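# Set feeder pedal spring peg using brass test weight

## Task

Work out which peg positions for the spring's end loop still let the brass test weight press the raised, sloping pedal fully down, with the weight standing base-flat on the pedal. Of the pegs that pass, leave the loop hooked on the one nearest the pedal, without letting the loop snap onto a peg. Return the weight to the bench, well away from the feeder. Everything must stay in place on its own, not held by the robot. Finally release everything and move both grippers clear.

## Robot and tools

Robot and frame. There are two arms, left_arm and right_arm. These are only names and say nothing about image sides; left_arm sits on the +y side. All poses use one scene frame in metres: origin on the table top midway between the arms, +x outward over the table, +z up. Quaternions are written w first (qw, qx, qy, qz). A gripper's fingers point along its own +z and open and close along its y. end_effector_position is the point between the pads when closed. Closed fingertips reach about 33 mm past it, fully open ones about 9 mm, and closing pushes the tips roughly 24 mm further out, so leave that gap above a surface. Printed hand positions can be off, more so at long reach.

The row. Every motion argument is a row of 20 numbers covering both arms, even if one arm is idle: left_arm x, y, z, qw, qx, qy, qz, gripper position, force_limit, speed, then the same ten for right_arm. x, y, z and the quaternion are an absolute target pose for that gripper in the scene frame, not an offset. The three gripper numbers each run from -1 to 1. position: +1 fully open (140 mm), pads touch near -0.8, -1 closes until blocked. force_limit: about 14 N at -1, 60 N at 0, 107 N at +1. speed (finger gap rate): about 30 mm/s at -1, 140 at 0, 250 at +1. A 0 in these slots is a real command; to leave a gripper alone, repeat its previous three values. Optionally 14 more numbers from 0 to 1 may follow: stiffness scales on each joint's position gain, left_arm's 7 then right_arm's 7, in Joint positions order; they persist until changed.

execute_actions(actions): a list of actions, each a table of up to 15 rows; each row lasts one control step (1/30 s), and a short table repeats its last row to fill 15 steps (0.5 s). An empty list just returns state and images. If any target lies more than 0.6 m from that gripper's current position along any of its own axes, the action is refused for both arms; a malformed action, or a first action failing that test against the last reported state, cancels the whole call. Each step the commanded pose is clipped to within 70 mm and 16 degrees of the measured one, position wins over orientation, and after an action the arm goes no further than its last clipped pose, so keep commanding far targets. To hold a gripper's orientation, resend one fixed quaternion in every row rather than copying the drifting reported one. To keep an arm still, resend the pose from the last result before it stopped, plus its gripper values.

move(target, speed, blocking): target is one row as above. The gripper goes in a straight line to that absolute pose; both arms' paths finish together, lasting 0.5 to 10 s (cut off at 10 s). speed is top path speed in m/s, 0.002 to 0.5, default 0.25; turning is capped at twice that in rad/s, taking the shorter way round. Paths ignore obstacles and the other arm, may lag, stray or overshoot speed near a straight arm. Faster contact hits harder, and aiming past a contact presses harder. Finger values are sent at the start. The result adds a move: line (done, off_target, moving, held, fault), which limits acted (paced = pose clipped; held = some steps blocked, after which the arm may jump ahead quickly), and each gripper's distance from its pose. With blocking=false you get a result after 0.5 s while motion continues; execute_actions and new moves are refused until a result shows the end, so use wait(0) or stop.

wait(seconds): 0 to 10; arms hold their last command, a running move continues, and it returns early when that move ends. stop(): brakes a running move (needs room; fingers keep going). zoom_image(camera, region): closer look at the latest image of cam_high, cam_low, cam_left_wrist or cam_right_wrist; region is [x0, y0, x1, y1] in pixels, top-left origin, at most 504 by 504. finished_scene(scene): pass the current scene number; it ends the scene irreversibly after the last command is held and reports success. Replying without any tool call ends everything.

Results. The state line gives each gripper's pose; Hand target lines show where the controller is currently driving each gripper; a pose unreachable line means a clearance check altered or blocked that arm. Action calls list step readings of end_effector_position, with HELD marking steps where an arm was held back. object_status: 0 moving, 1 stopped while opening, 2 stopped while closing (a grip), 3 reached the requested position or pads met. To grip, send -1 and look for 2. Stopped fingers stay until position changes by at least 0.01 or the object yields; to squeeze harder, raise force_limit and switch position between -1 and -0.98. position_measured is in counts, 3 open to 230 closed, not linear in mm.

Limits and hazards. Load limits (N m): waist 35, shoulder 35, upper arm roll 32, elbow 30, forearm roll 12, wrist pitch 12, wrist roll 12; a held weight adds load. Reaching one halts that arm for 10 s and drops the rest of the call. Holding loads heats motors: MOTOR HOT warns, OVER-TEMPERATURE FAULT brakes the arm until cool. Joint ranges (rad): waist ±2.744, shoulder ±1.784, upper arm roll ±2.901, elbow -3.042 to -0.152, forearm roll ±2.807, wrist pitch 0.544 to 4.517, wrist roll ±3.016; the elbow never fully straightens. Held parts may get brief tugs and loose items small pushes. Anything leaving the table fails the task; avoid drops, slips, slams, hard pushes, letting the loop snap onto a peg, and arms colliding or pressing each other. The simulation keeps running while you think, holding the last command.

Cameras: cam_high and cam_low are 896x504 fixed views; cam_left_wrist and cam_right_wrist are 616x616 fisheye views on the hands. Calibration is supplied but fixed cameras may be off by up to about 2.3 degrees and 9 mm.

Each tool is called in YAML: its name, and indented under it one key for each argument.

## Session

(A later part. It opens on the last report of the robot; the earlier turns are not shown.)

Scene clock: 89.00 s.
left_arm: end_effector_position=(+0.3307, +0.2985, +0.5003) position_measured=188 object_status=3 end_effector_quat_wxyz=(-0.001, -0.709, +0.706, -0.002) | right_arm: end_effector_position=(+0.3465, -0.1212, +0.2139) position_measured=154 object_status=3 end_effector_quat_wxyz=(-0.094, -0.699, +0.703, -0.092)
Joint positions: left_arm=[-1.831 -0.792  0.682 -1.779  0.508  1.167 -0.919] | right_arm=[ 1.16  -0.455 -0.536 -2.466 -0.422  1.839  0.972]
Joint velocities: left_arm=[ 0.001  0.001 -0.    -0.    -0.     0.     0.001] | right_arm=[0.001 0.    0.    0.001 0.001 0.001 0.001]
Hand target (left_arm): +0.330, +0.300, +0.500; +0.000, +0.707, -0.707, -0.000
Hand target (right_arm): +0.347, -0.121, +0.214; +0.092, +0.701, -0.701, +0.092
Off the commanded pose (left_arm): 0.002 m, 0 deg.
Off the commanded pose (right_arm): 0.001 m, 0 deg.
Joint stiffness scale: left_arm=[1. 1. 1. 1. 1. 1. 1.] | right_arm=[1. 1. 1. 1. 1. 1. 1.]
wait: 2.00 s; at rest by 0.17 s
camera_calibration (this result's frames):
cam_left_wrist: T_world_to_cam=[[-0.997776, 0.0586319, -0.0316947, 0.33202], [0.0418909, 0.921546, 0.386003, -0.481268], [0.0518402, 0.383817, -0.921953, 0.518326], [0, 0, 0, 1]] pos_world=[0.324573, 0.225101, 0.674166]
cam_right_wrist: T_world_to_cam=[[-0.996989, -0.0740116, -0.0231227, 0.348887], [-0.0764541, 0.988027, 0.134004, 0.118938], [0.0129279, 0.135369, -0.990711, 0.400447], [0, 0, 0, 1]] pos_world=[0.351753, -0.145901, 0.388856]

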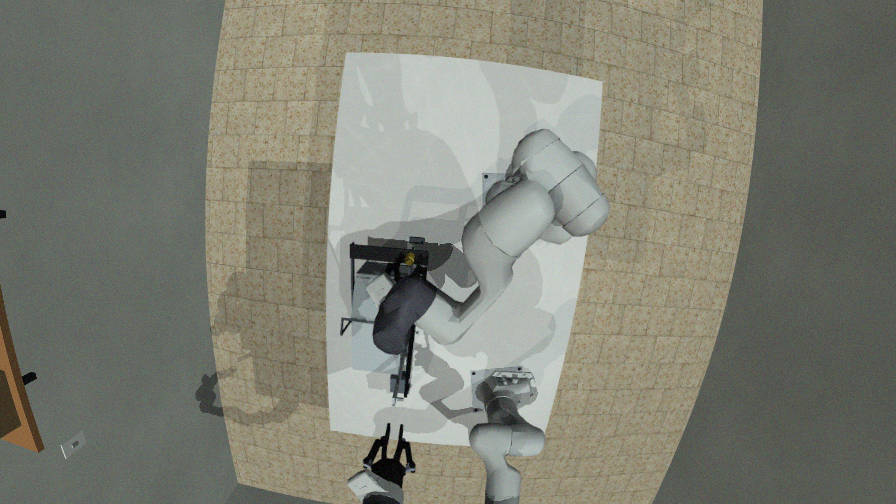

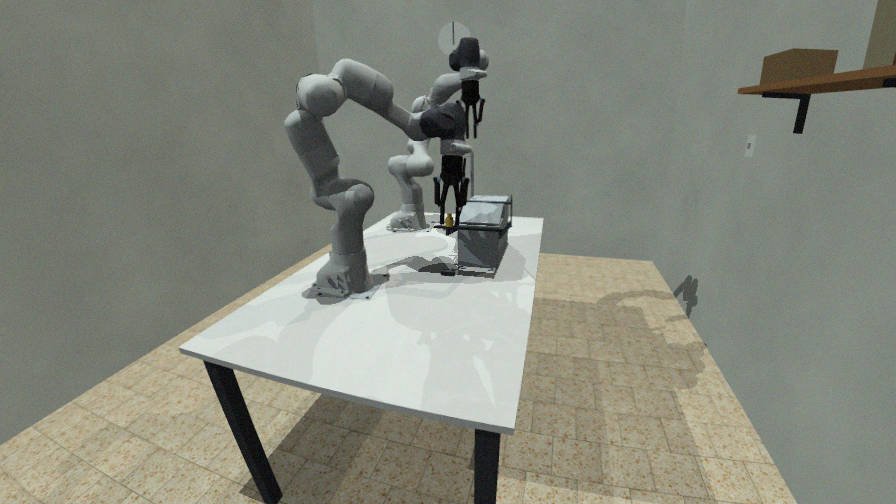

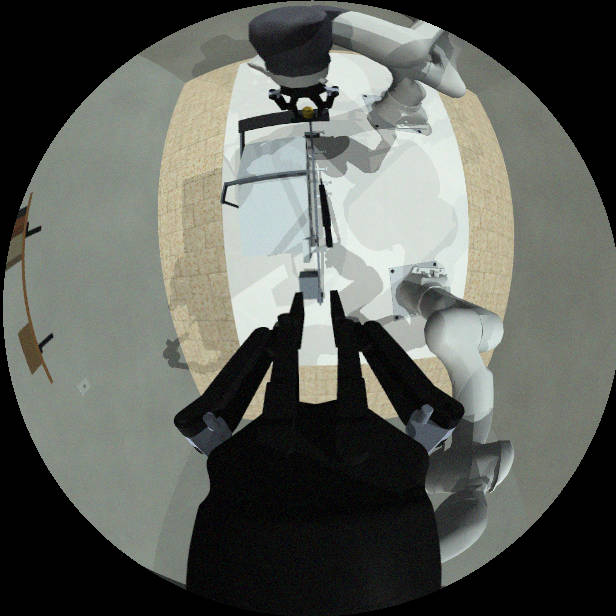

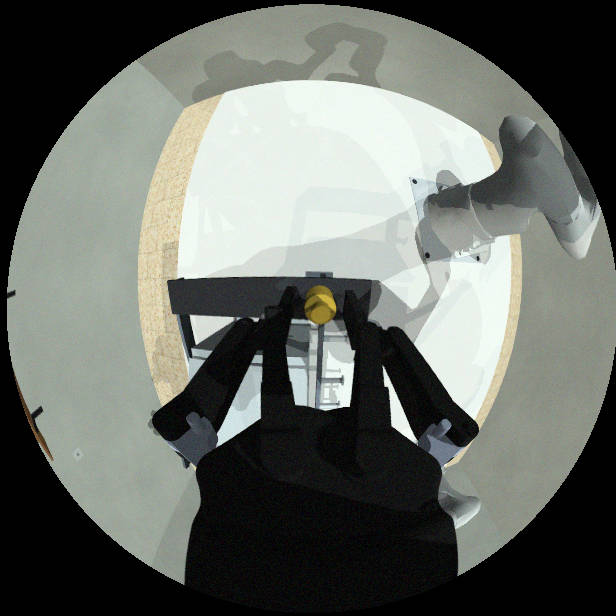

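move:
  target: [0.33,0.3,0.5,0,0.707,-0.707,0,-0.47,0,-1,0.347,-0.121,0.214,0.0923,0.701,-0.701,0.0923,-1,0,-0.5]

move:
  target: [0.33,0.3,0.5,0,0.707,-0.707,0,-0.47,0,-1,0.3,-0.12,0.28,0.0923,0.701,-0.701,0.0923,-1,0,-0.5]
  speed: 0.2

move:
  target: [0.311,0.14,0.47,0,0.707,-0.707,0,-0.47,0,-1,0.13,-0.04,0.28,0,0.9,-0.4,0.1,-1,0,-0.5]
  speed: 0.3

move:
  target: [0.31,0.125,0.28,-0.0923,0.701,-0.701,-0.0923,-0.47,0,-1,0.14,0.08,0.09,0,0.93,0,0.36,-1,0,-0.5]
  speed: 0.3

Scene clock: 90.13 s.
left_arm: end_effector_position=(+0.3307, +0.2985, +0.5003) position_measured=188 object_status=3 end_effector_quat_wxyz=(-0.001, -0.709, +0.706, -0.002) | right_arm: end_effector_position=(+0.3465, -0.1212, +0.2139) position_measured=193 object_status=2 end_effector_quat_wxyz=(-0.094, -0.699, +0.703, -0.092)
Joint positions: left_arm=[-1.831 -0.792  0.682 -1.779  0.508  1.167 -0.919] | right_arm=[ 1.16  -0.455 -0.536 -2.466 -0.422  1.839  0.972]
Joint velocities: left_arm=[ 0.    -0.    -0.    -0.    -0.002 -0.    -0.001] | right_arm=[-0.001 -0.001 -0.     0.    -0.     0.    -0.   ]
Hand target (left_arm): +0.330, +0.300, +0.500; +0.000, +0.707, -0.707, -0.000
Hand target (right_arm): +0.347, -0.121, +0.214; +0.092, +0.701, -0.701, +0.092
Off the commanded pose (left_arm): 0.002 m, 0 deg.
Off the commanded pose (right_arm): 0.001 m, 0 deg.
Joint stiffness scale: left_arm=[1. 1. 1. 1. 1. 1. 1.] | right_arm=[1. 1. 1. 1. 1. 1. 1.]
move: done
camera_calibration (this result's frames):
cam_left_wrist: T_world_to_cam=[[-0.997775, 0.0586553, -0.0316858, 0.331998], [0.041915, 0.921538, 0.38602, -0.481284], [0.0518418, 0.383833, -0.921946, 0.51831], [0, 0, 0, 1]] pos_world=[0.324562, 0.225103, 0.674159]
cam_right_wrist: T_world_to_cam=[[-0.996987, -0.0740361, -0.0231439, 0.348882], [-0.076482, 0.988018, 0.134053, 0.118935], [0.0129419, 0.135419, -0.990704, 0.400449], [0, 0, 0, 1]] pos_world=[0.351744, -0.145908, 0.388857]

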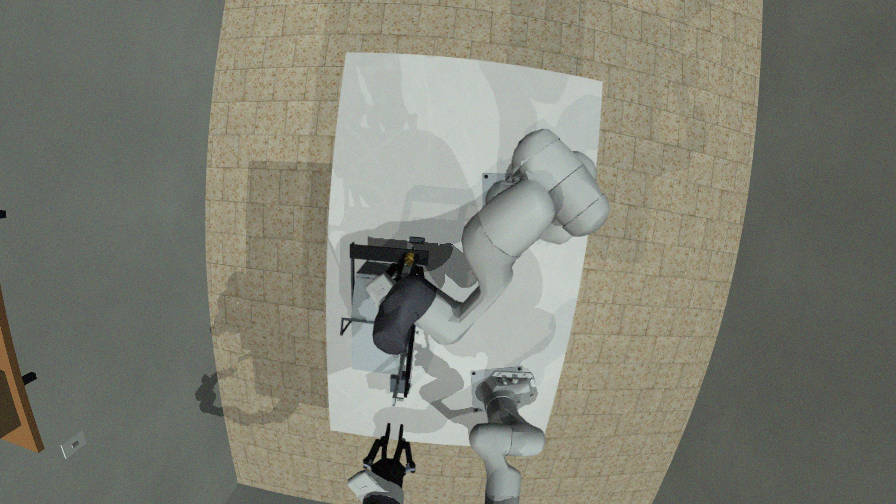

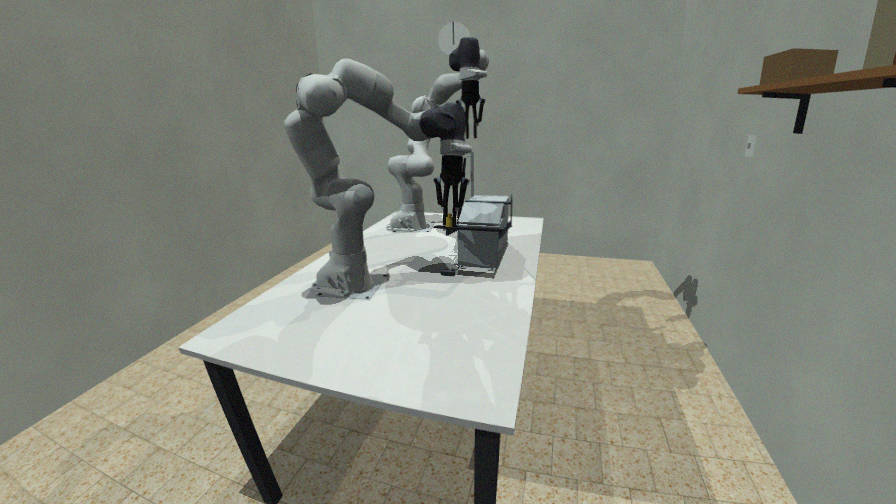

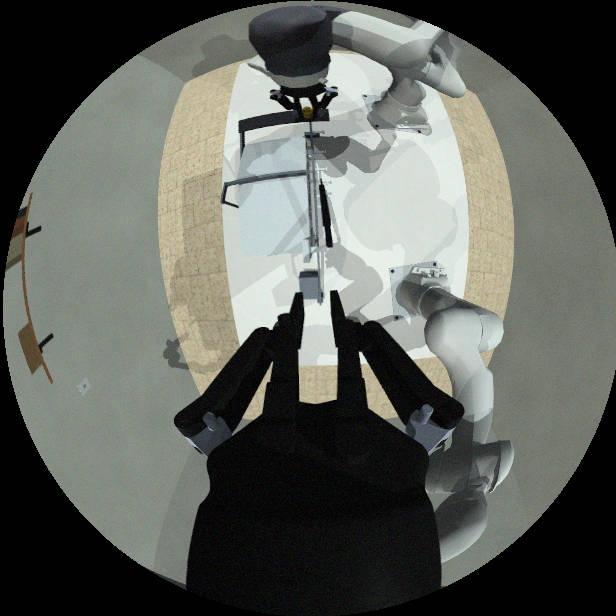

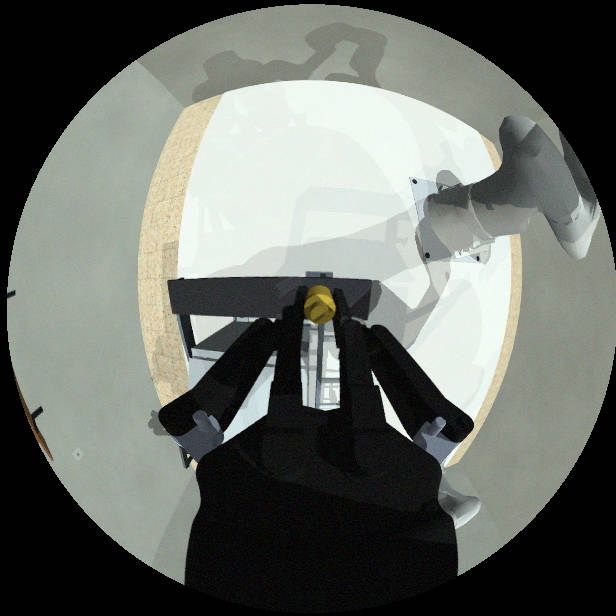

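Scene clock: 91.23 s.
left_arm: end_effector_position=(+0.3307, +0.2985, +0.5003) position_measured=188 object_status=3 end_effector_quat_wxyz=(-0.001, -0.709, +0.706, -0.002) | right_arm: end_effector_position=(+0.3020, -0.1184, +0.2785) position_measured=193 object_status=2 end_effector_quat_wxyz=(-0.092, -0.704, +0.698, -0.093)
Joint positions: left_arm=[-1.831 -0.792  0.682 -1.779  0.508  1.167 -0.919] | right_arm=[ 1.149 -0.594 -0.399 -2.422 -0.374  1.638  1.012]
Joint velocities: left_arm=[ 0.    -0.    -0.001 -0.001 -0.     0.001 -0.   ] | right_arm=[-0.001 -0.     0.001  0.001  0.003 -0.009  0.008]
Hand target (left_arm): +0.330, +0.300, +0.500; +0.000, +0.707, -0.707, -0.000
Hand target (right_arm): +0.301, -0.119, +0.280; +0.092, +0.700, -0.702, +0.093
Off the commanded pose (left_arm): 0.002 m, 0 deg.
Off the commanded pose (right_arm): 0.003 m, 0 deg.
Joint stiffness scale: left_arm=[1. 1. 1. 1. 1. 1. 1.] | right_arm=[1. 1. 1. 1. 1. 1. 1.]
move: done
camera_calibration (this result's frames):
cam_left_wrist: T_world_to_cam=[[-0.997774, 0.0586741, -0.0316768, 0.331978], [0.0419348, 0.921529, 0.386039, -0.4813], [0.0518416, 0.383851, -0.921939, 0.518295], [0, 0, 0, 1]] pos_world=[0.324553, 0.225105, 0.674152]
cam_right_wrist: T_world_to_cam=[[-0.995918, -0.0865757, -0.025549, 0.305126], [-0.0892504, 0.986794, 0.135176, 0.107565], [0.0135087, 0.136904, -0.990492, 0.464557], [0, 0, 0, 1]] pos_world=[0.307205, -0.143328, 0.453395]

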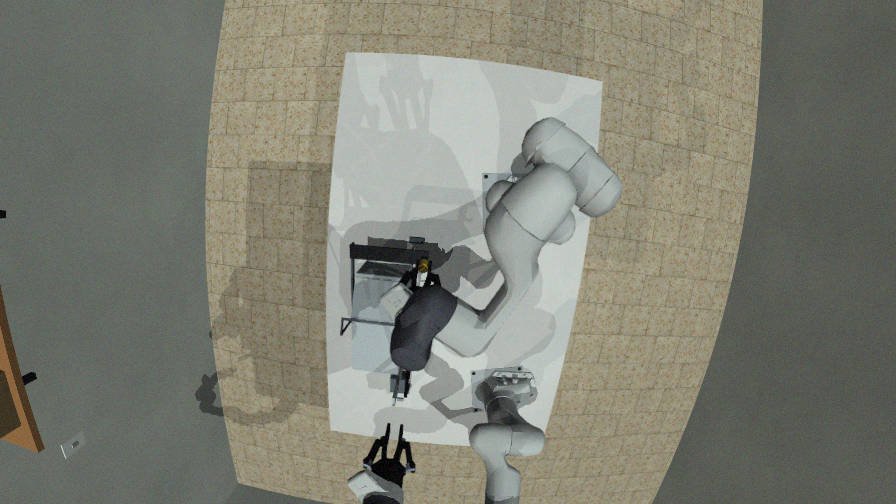

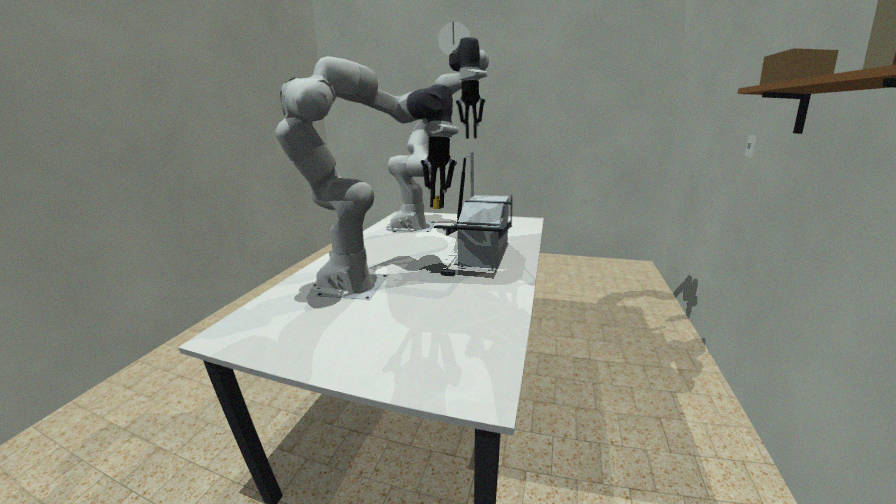

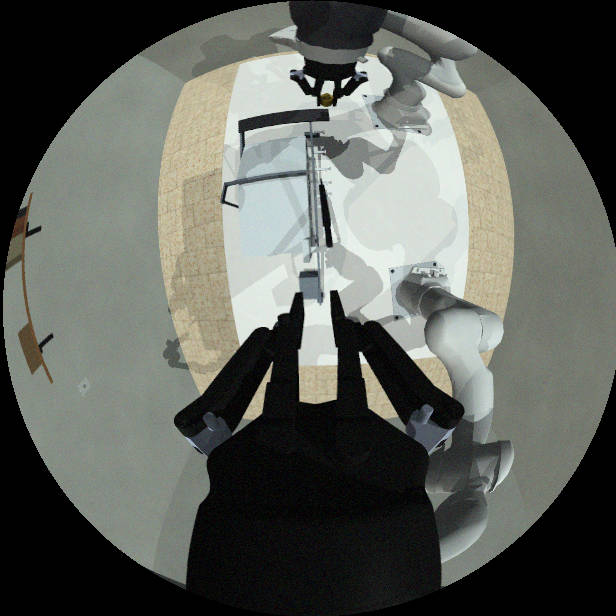

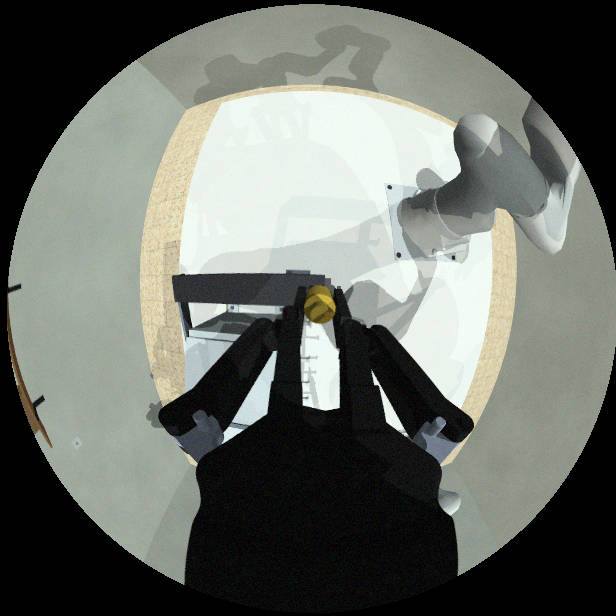

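Scene clock: 93.03 s.
left_arm: end_effector_position=(+0.3081, +0.1434, +0.4687) position_measured=188 object_status=3 end_effector_quat_wxyz=(+0.003, -0.704, +0.710, +0.002) | right_arm: end_effector_position=(+0.1324, -0.0408, +0.2788) position_measured=193 object_status=2 end_effector_quat_wxyz=(-0.002, +0.905, -0.411, +0.110)
Joint positions: left_arm=[-1.975 -0.522  0.744 -1.763  0.357  1.369 -1.039] | right_arm=[ 1.549 -0.866 -0.18  -2.644 -0.343  1.692  0.892]
Joint velocities: left_arm=[-0.     0.     0.001  0.    -0.003  0.009 -0.012] | right_arm=[ 0.008 -0.001 -0.007  0.001 -0.003  0.004 -0.008]
Hand target (left_arm): +0.309, +0.142, +0.469; -0.001, +0.708, -0.707, +0.000
Hand target (right_arm): +0.133, -0.039, +0.280; -0.005, +0.908, -0.405, +0.108
Off the commanded pose (left_arm): 0.005 m, 1 deg.
Off the commanded pose (right_arm): 0.003 m, 1 deg.
Joint stiffness scale: left_arm=[1. 1. 1. 1. 1. 1. 1.] | right_arm=[1. 1. 1. 1. 1. 1. 1.]
move: off_target (left_arm)
camera_calibration (this result's frames):
cam_left_wrist: T_world_to_cam=[[-0.996884, 0.0720179, -0.0321944, 0.315546], [0.0533421, 0.916058, 0.397483, -0.333355], [0.0581178, 0.394527, -0.917045, 0.5441], [0, 0, 0, 1]] pos_world=[0.300723, 0.0679856, 0.641626]
cam_right_wrist: T_world_to_cam=[[-0.687216, -0.716021, -0.122671, 0.103444], [-0.72444, 0.662907, 0.189053, 0.0716207], [-0.0540467, 0.218788, -0.974275, 0.464295], [0, 0, 0, 1]] pos_world=[0.148067, -0.0749915, 0.4515]

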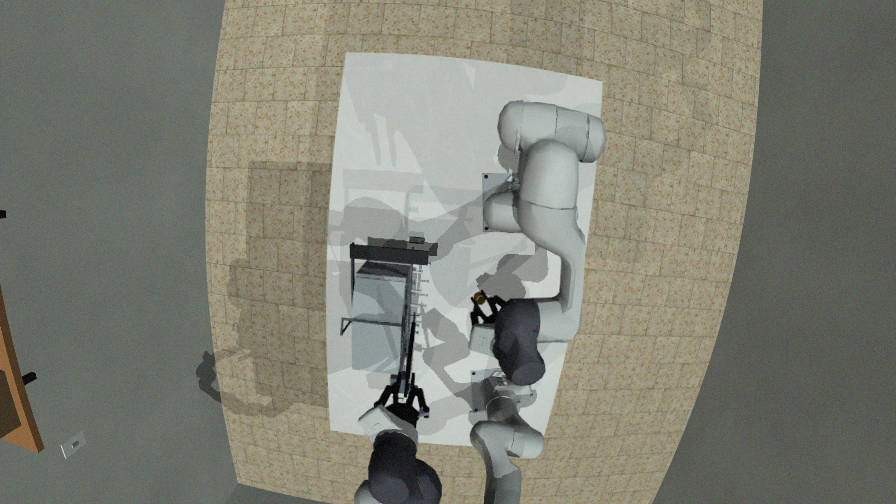

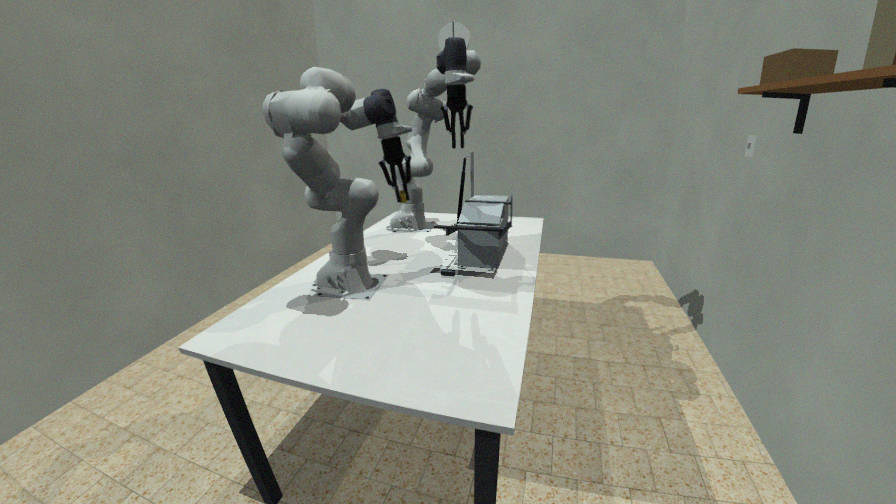

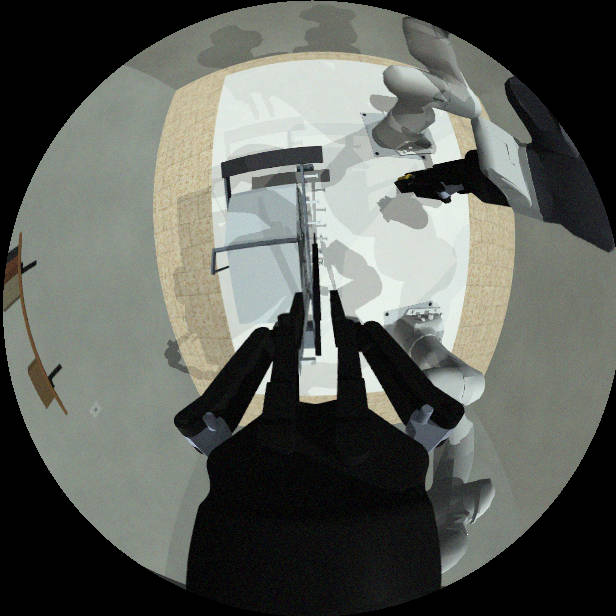

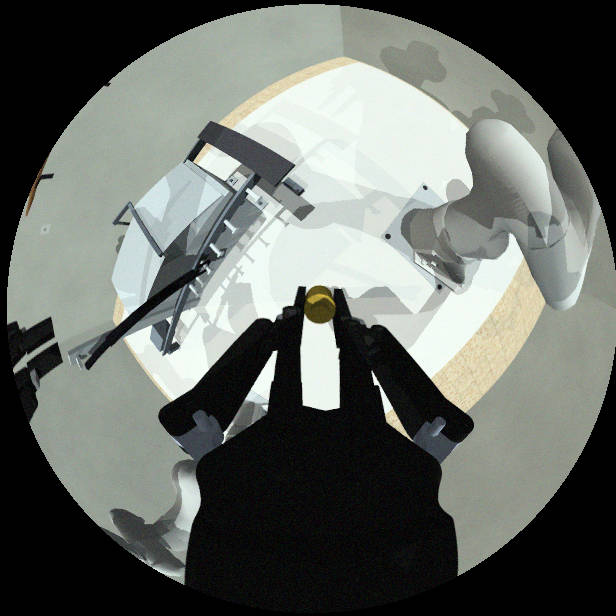

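Scene clock: 95.30 s.
left_arm: end_effector_position=(+0.3084, +0.1291, +0.2827) position_measured=188 object_status=3 end_effector_quat_wxyz=(+0.093, -0.702, +0.700, +0.094) | right_arm: end_effector_position=(+0.1400, +0.0750, +0.0898) position_measured=193 object_status=2 end_effector_quat_wxyz=(+0.006, +0.933, +0.007, +0.360)
Joint positions: left_arm=[-2.014 -0.283  0.885 -2.071  0.36   1.649 -1.066] | right_arm=[ 1.687 -0.07  -0.069 -2.655 -0.938  2.171  0.864]
Joint velocities: left_arm=[ 0.    -0.     0.001 -0.    -0.001  0.007 -0.001] | right_arm=[ 0.     0.002 -0.001 -0.001 -0.008  0.007  0.019]
Hand target (left_arm): +0.309, +0.128, +0.282; -0.091, +0.702, -0.700, -0.093
Hand target (right_arm): +0.138, +0.078, +0.090; +0.001, +0.933, +0.004, +0.360
Off the commanded pose (left_arm): 0.005 m, 0 deg.
Off the commanded pose (right_arm): 0.005 m, 1 deg.
Joint stiffness scale: left_arm=[1. 1. 1. 1. 1. 1. 1.] | right_arm=[1. 1. 1. 1. 1. 1. 1.]
move: off_target (left_arm, right_arm)
camera_calibration (this result's frames):
cam_left_wrist: T_world_to_cam=[[-0.997726, 0.0664376, -0.0113611, 0.30598], [0.0452833, 0.785571, 0.617113, -0.288978], [0.0499245, 0.615195, -0.786793, 0.316344], [0, 0, 0, 1]] pos_world=[0.302577, 0.0120705, 0.430706]
cam_right_wrist: T_world_to_cam=[[0.0890729, -0.99554, 0.0310867, 0.0668306], [-0.939736, -0.0943418, -0.328628, 0.169468], [0.330095, 0.0000585187, -0.943948, 0.21514], [0, 0, 0, 1]] pos_world=[0.0822861, 0.0825079, 0.256695]

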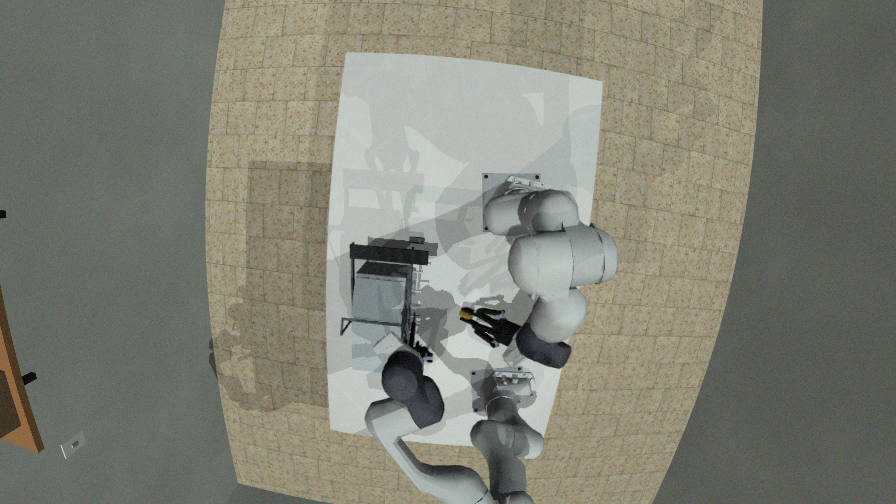

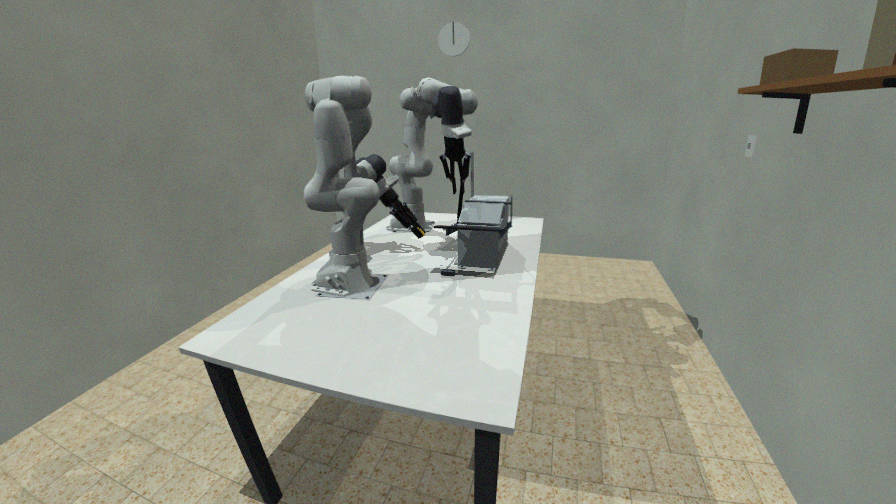

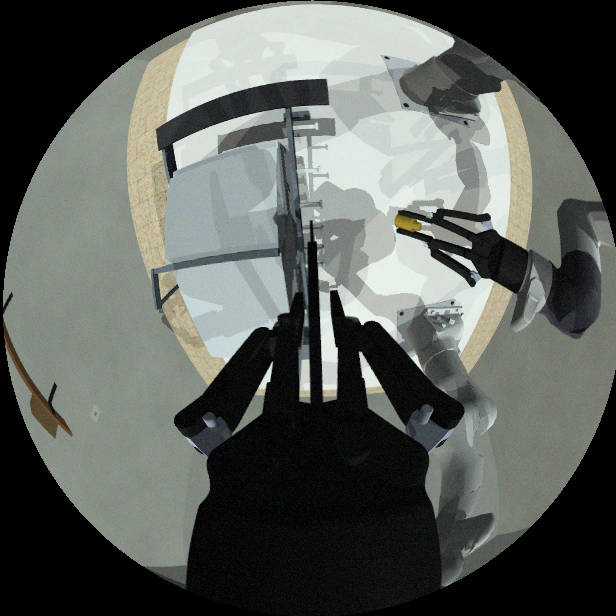

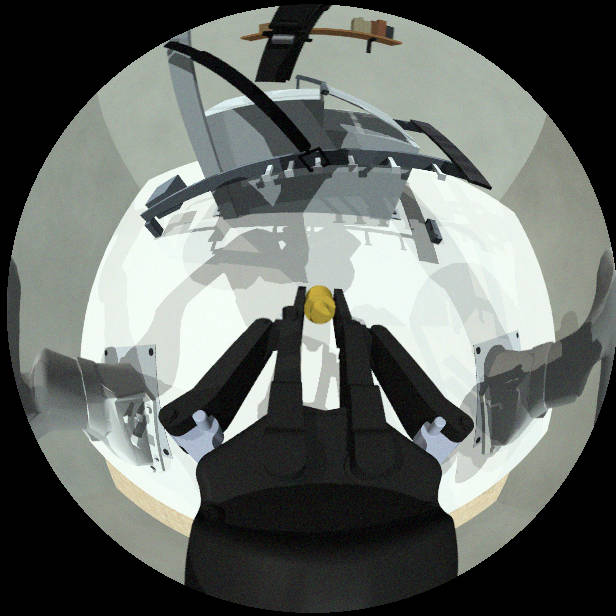

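move:
  target: [0.311,0.139,0.221,-0.0923,0.701,-0.701,-0.0923,-0.47,0,-1,0.14,0.08,0.09,0,0.93,0,0.36,-1,0,-0.5]
  speed: 0.1

move:
  target: [0.311,0.139,0.221,-0.0923,0.701,-0.701,-0.0923,-1,0,-0.6,0.14,0.08,0.09,0,0.93,0,0.36,-1,0,-0.5]
  speed: 0.1

move:
  target: [0.311,0.132,0.213,-0.0923,0.701,-0.701,-0.0923,-1,0,-0.6,0.14,0.08,0.09,0,0.93,0,0.36,-1,0,-0.5]
  speed: 0.02

zoom_image:
  camera: "cam_right_wrist"
  region: [230, 100, 380, 200]

Scene clock: 96.93 s.
left_arm: end_effector_position=(+0.3088, +0.1394, +0.2222) position_measured=188 object_status=3 end_effector_quat_wxyz=(+0.091, -0.699, +0.703, +0.094) | right_arm: end_effector_position=(+0.1401, +0.0780, +0.0895) position_measured=193 object_status=2 end_effector_quat_wxyz=(+0.003, +0.932, +0.003, +0.361)
Joint positions: left_arm=[-2.007 -0.27   0.929 -2.212  0.377  1.806 -1.067] | right_arm=[ 1.687 -0.063 -0.069 -2.648 -0.943  2.172  0.877]
Joint velocities: left_arm=[ 0.     0.    -0.    -0.002 -0.002  0.011  0.001] | right_arm=[ 0.     0.     0.     0.    -0.001 -0.     0.002]
Hand target (left_arm): +0.310, +0.139, +0.221; -0.092, +0.701, -0.701, -0.092
Hand target (right_arm): +0.140, +0.080, +0.090; +0.000, +0.933, +0.000, +0.361
Off the commanded pose (left_arm): 0.003 m, 0 deg.
Off the commanded pose (right_arm): 0.002 m, 0 deg.
Joint stiffness scale: left_arm=[1. 1. 1. 1. 1. 1. 1.] | right_arm=[1. 1. 1. 1. 1. 1. 1.]
move: done
camera_calibration (this result's frames):
cam_left_wrist: T_world_to_cam=[[-0.997313, 0.0726765, -0.00924513, 0.303568], [0.0516231, 0.786666, 0.615217, -0.261476], [0.0519846, 0.613086, -0.788304, 0.262362], [0, 0, 0, 1]] pos_world=[0.302612, 0.022781, 0.370492]
cam_right_wrist: T_world_to_cam=[[0.0844409, -0.996176, 0.0224248, 0.0713255], [-0.939272, -0.0870897, -0.331939, 0.169424], [0.332622, 0.0069662, -0.943034, 0.213886], [0, 0, 0, 1]] pos_world=[0.0819689, 0.0843179, 0.256341]

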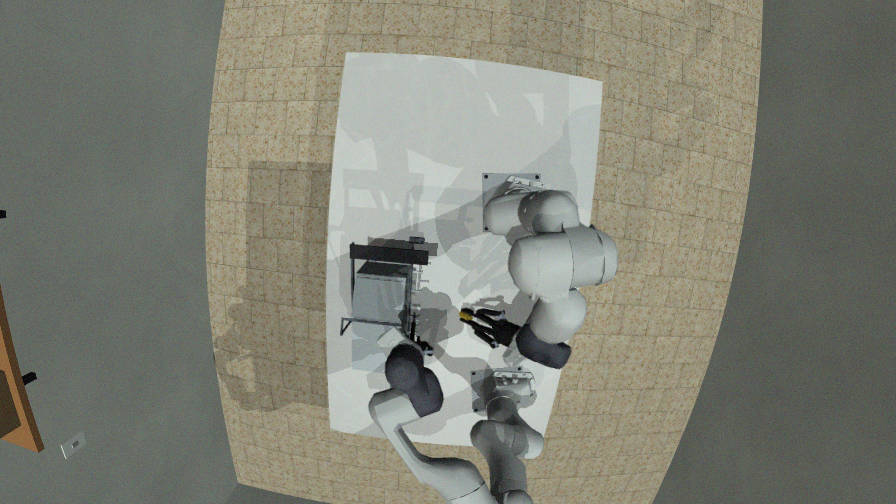

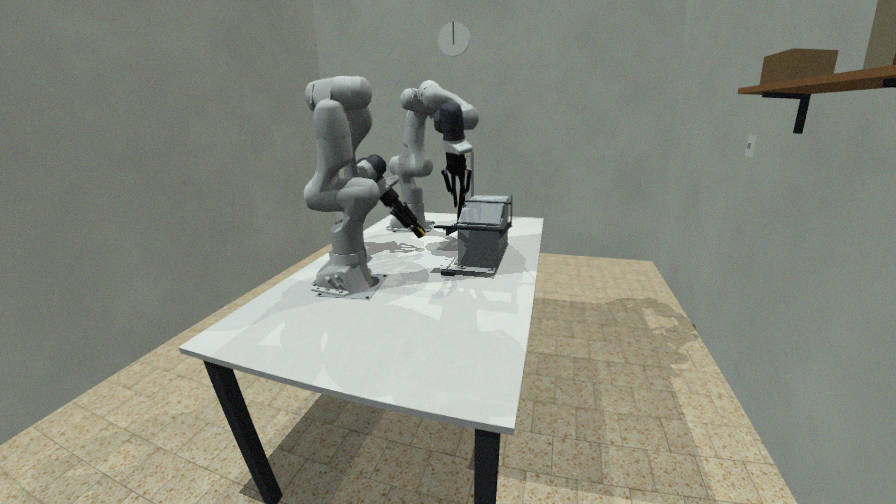

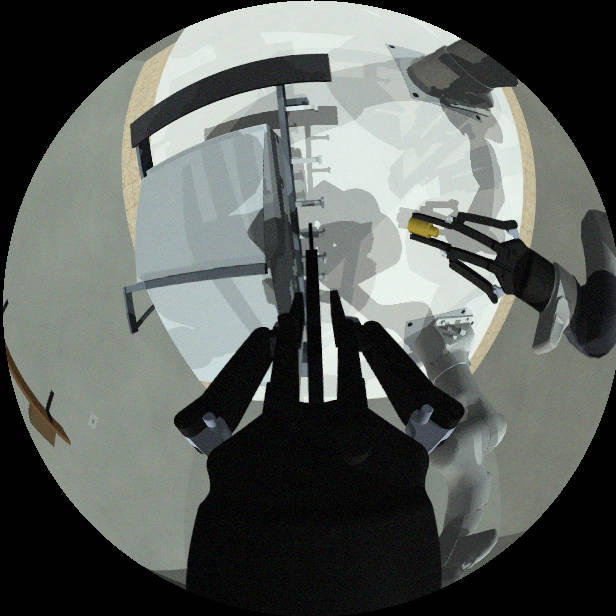

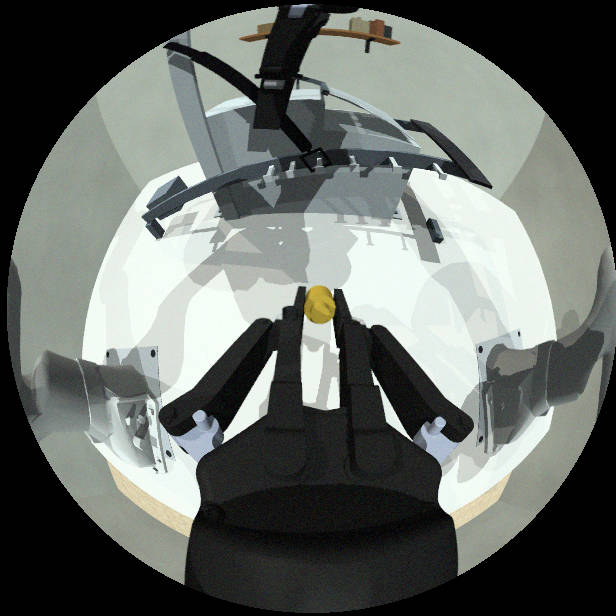

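Scene clock: 97.63 s.
left_arm: end_effector_position=(+0.3108, +0.1400, +0.2218) position_measured=214 object_status=2 end_effector_quat_wxyz=(+0.092, -0.698, +0.704, +0.094) | right_arm: end_effector_position=(+0.1401, +0.0780, +0.0895) position_measured=193 object_status=2 end_effector_quat_wxyz=(+0.003, +0.932, +0.003, +0.361)
Joint positions: left_arm=[-2.005 -0.266  0.93  -2.211  0.378  1.809 -1.06 ] | right_arm=[ 1.687 -0.063 -0.069 -2.648 -0.943  2.172  0.877]
Joint velocities: left_arm=[-0.    -0.    -0.001 -0.001 -0.     0.001  0.001] | right_arm=[-0.001  0.001  0.001 -0.    -0.    -0.     0.   ]
Hand target (left_arm): +0.311, +0.139, +0.221; -0.092, +0.701, -0.701, -0.092
Hand target (right_arm): +0.140, +0.080, +0.090; +0.000, +0.933, +0.000, +0.361
Off the commanded pose (left_arm): 0.001 m, 1 deg.
Off the commanded pose (right_arm): 0.002 m, 0 deg.
Joint stiffness scale: left_arm=[1. 1. 1. 1. 1. 1. 1.] | right_arm=[1. 1. 1. 1. 1. 1. 1.]
move: done
camera_calibration (this result's frames):
cam_left_wrist: T_world_to_cam=[[-0.996988, 0.0768462, -0.0104608, 0.305113], [0.0541126, 0.785898, 0.615984, -0.262683], [0.0555571, 0.613563, -0.787689, 0.260271], [0, 0, 0, 1]] pos_world=[0.303948, 0.0233027, 0.370013]
cam_right_wrist: T_world_to_cam=[[0.0841217, -0.996211, 0.0220882, 0.0714146], [-0.939292, -0.0866763, -0.331992, 0.169406], [0.332648, 0.00718042, -0.943024, 0.213869], [0, 0, 0, 1]] pos_world=[0.0819707, 0.0842918, 0.256347]

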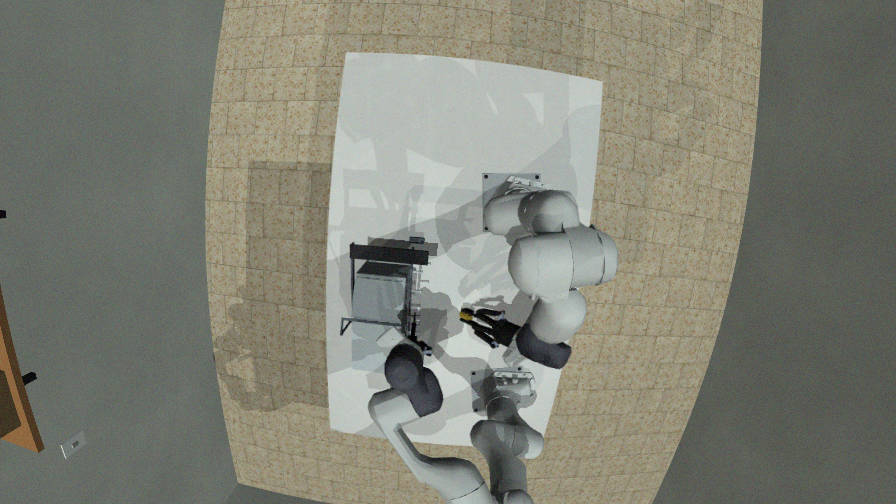

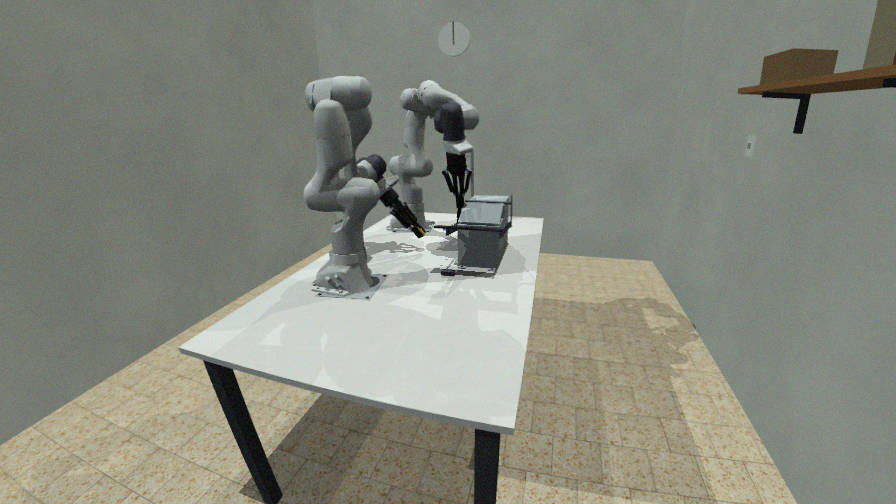

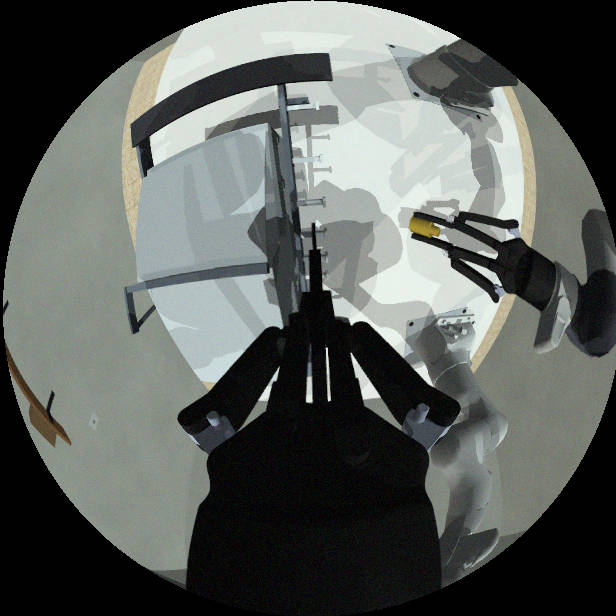

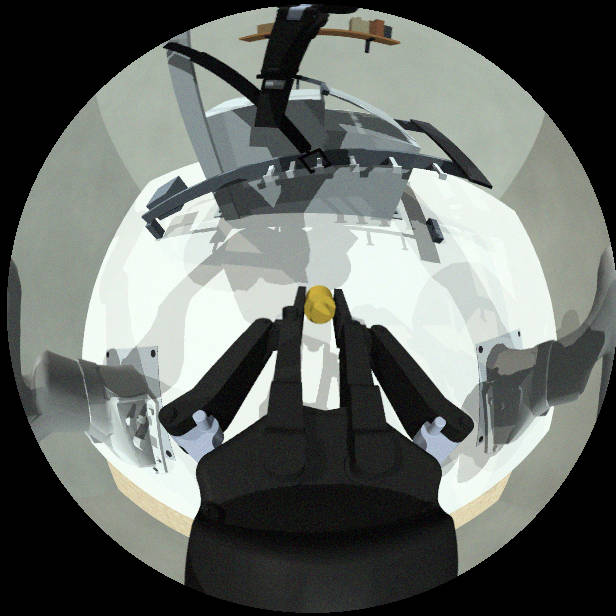

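Scene clock: 98.50 s.
left_arm: end_effector_position=(+0.3118, +0.1361, +0.2139) position_measured=214 object_status=2 end_effector_quat_wxyz=(+0.095, -0.698, +0.703, +0.096) | right_arm: end_effector_position=(+0.1401, +0.0780, +0.0895) position_measured=193 object_status=2 end_effector_quat_wxyz=(+0.003, +0.932, +0.003, +0.361)
Joint positions: left_arm=[-2.013 -0.231  0.942 -2.21   0.361  1.83  -1.053] | right_arm=[ 1.687 -0.063 -0.069 -2.648 -0.943  2.172  0.878]
Joint velocities: left_arm=[ 0.     0.003 -0.001  0.001 -0.008  0.01   0.003] | right_arm=[-0.001  0.001 -0.001  0.001  0.    -0.    -0.   ]
Hand target (left_arm): +0.311, +0.132, +0.213; -0.092, +0.701, -0.701, -0.092
Hand target (right_arm): +0.140, +0.080, +0.090; +0.000, +0.933, +0.000, +0.361
Off the commanded pose (left_arm): 0.004 m, 1 deg.
Off the commanded pose (right_arm): 0.002 m, 0 deg.
Joint stiffness scale: left_arm=[1. 1. 1. 1. 1. 1. 1.] | right_arm=[1. 1. 1. 1. 1. 1. 1.]
move: off_target (left_arm)
camera_calibration (this result's frames):
cam_left_wrist: T_world_to_cam=[[-0.997089, 0.0753157, -0.01189, 0.30683], [0.0516414, 0.781772, 0.621423, -0.25467], [0.0560981, 0.618999, -0.783385, 0.254554], [0, 0, 0, 1]] pos_world=[0.304809, 0.0184161, 0.36132]
cam_right_wrist: T_world_to_cam=[[0.0840015, -0.996224, 0.0219624, 0.0714486], [-0.9393, -0.086521, -0.332009, 0.169398], [0.332656, 0.00726001, -0.94302, 0.213863], [0, 0, 0, 1]] pos_world=[0.0819712, 0.0842826, 0.25635]

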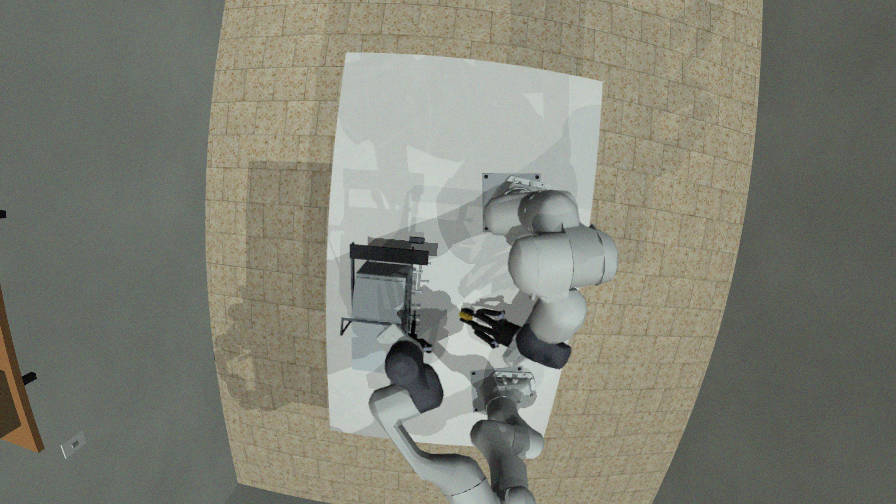

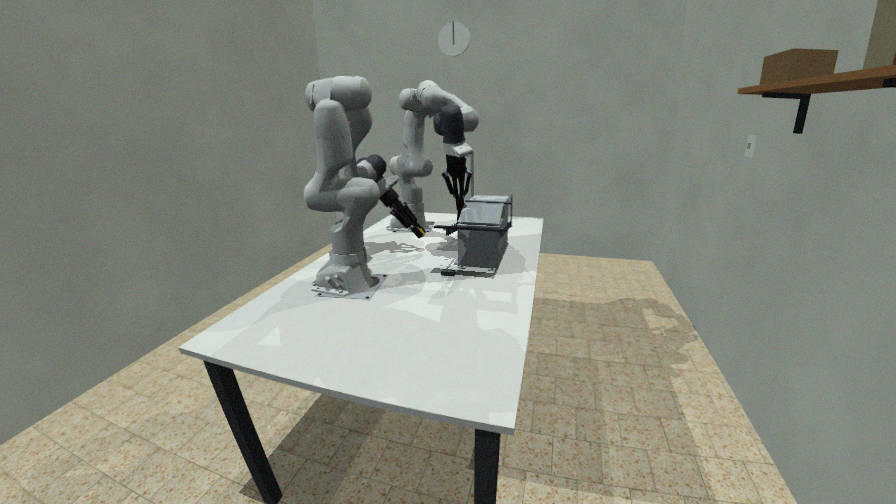

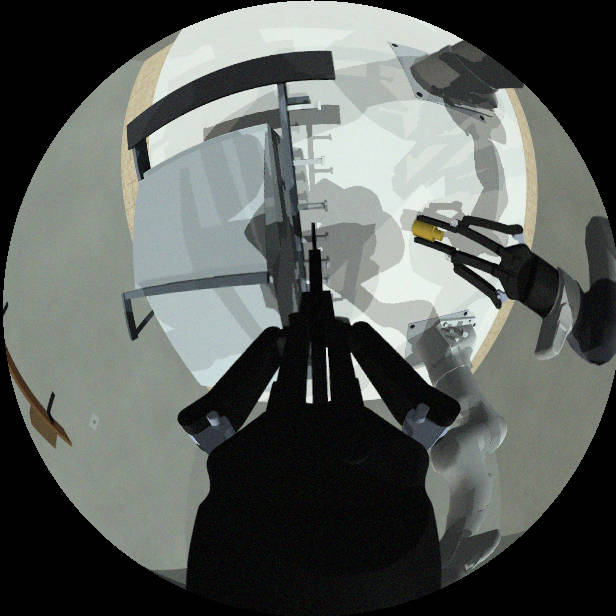

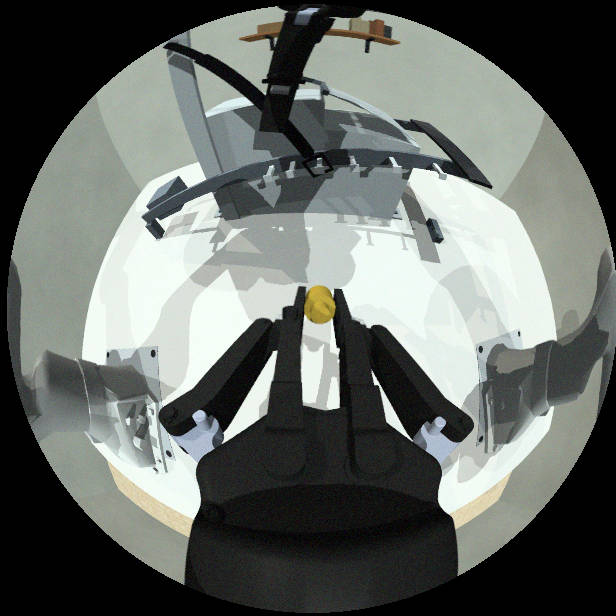

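Region (230, 100, 380, 200) of cam_right_wrist's 616x616 image, scaled by 3.360, with more detail than that image has.

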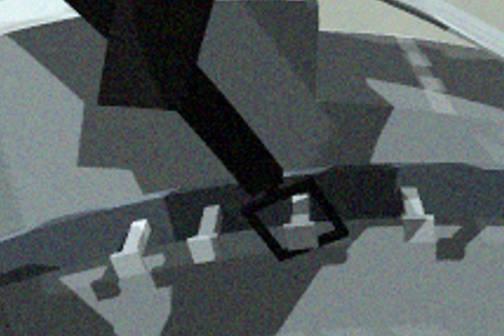

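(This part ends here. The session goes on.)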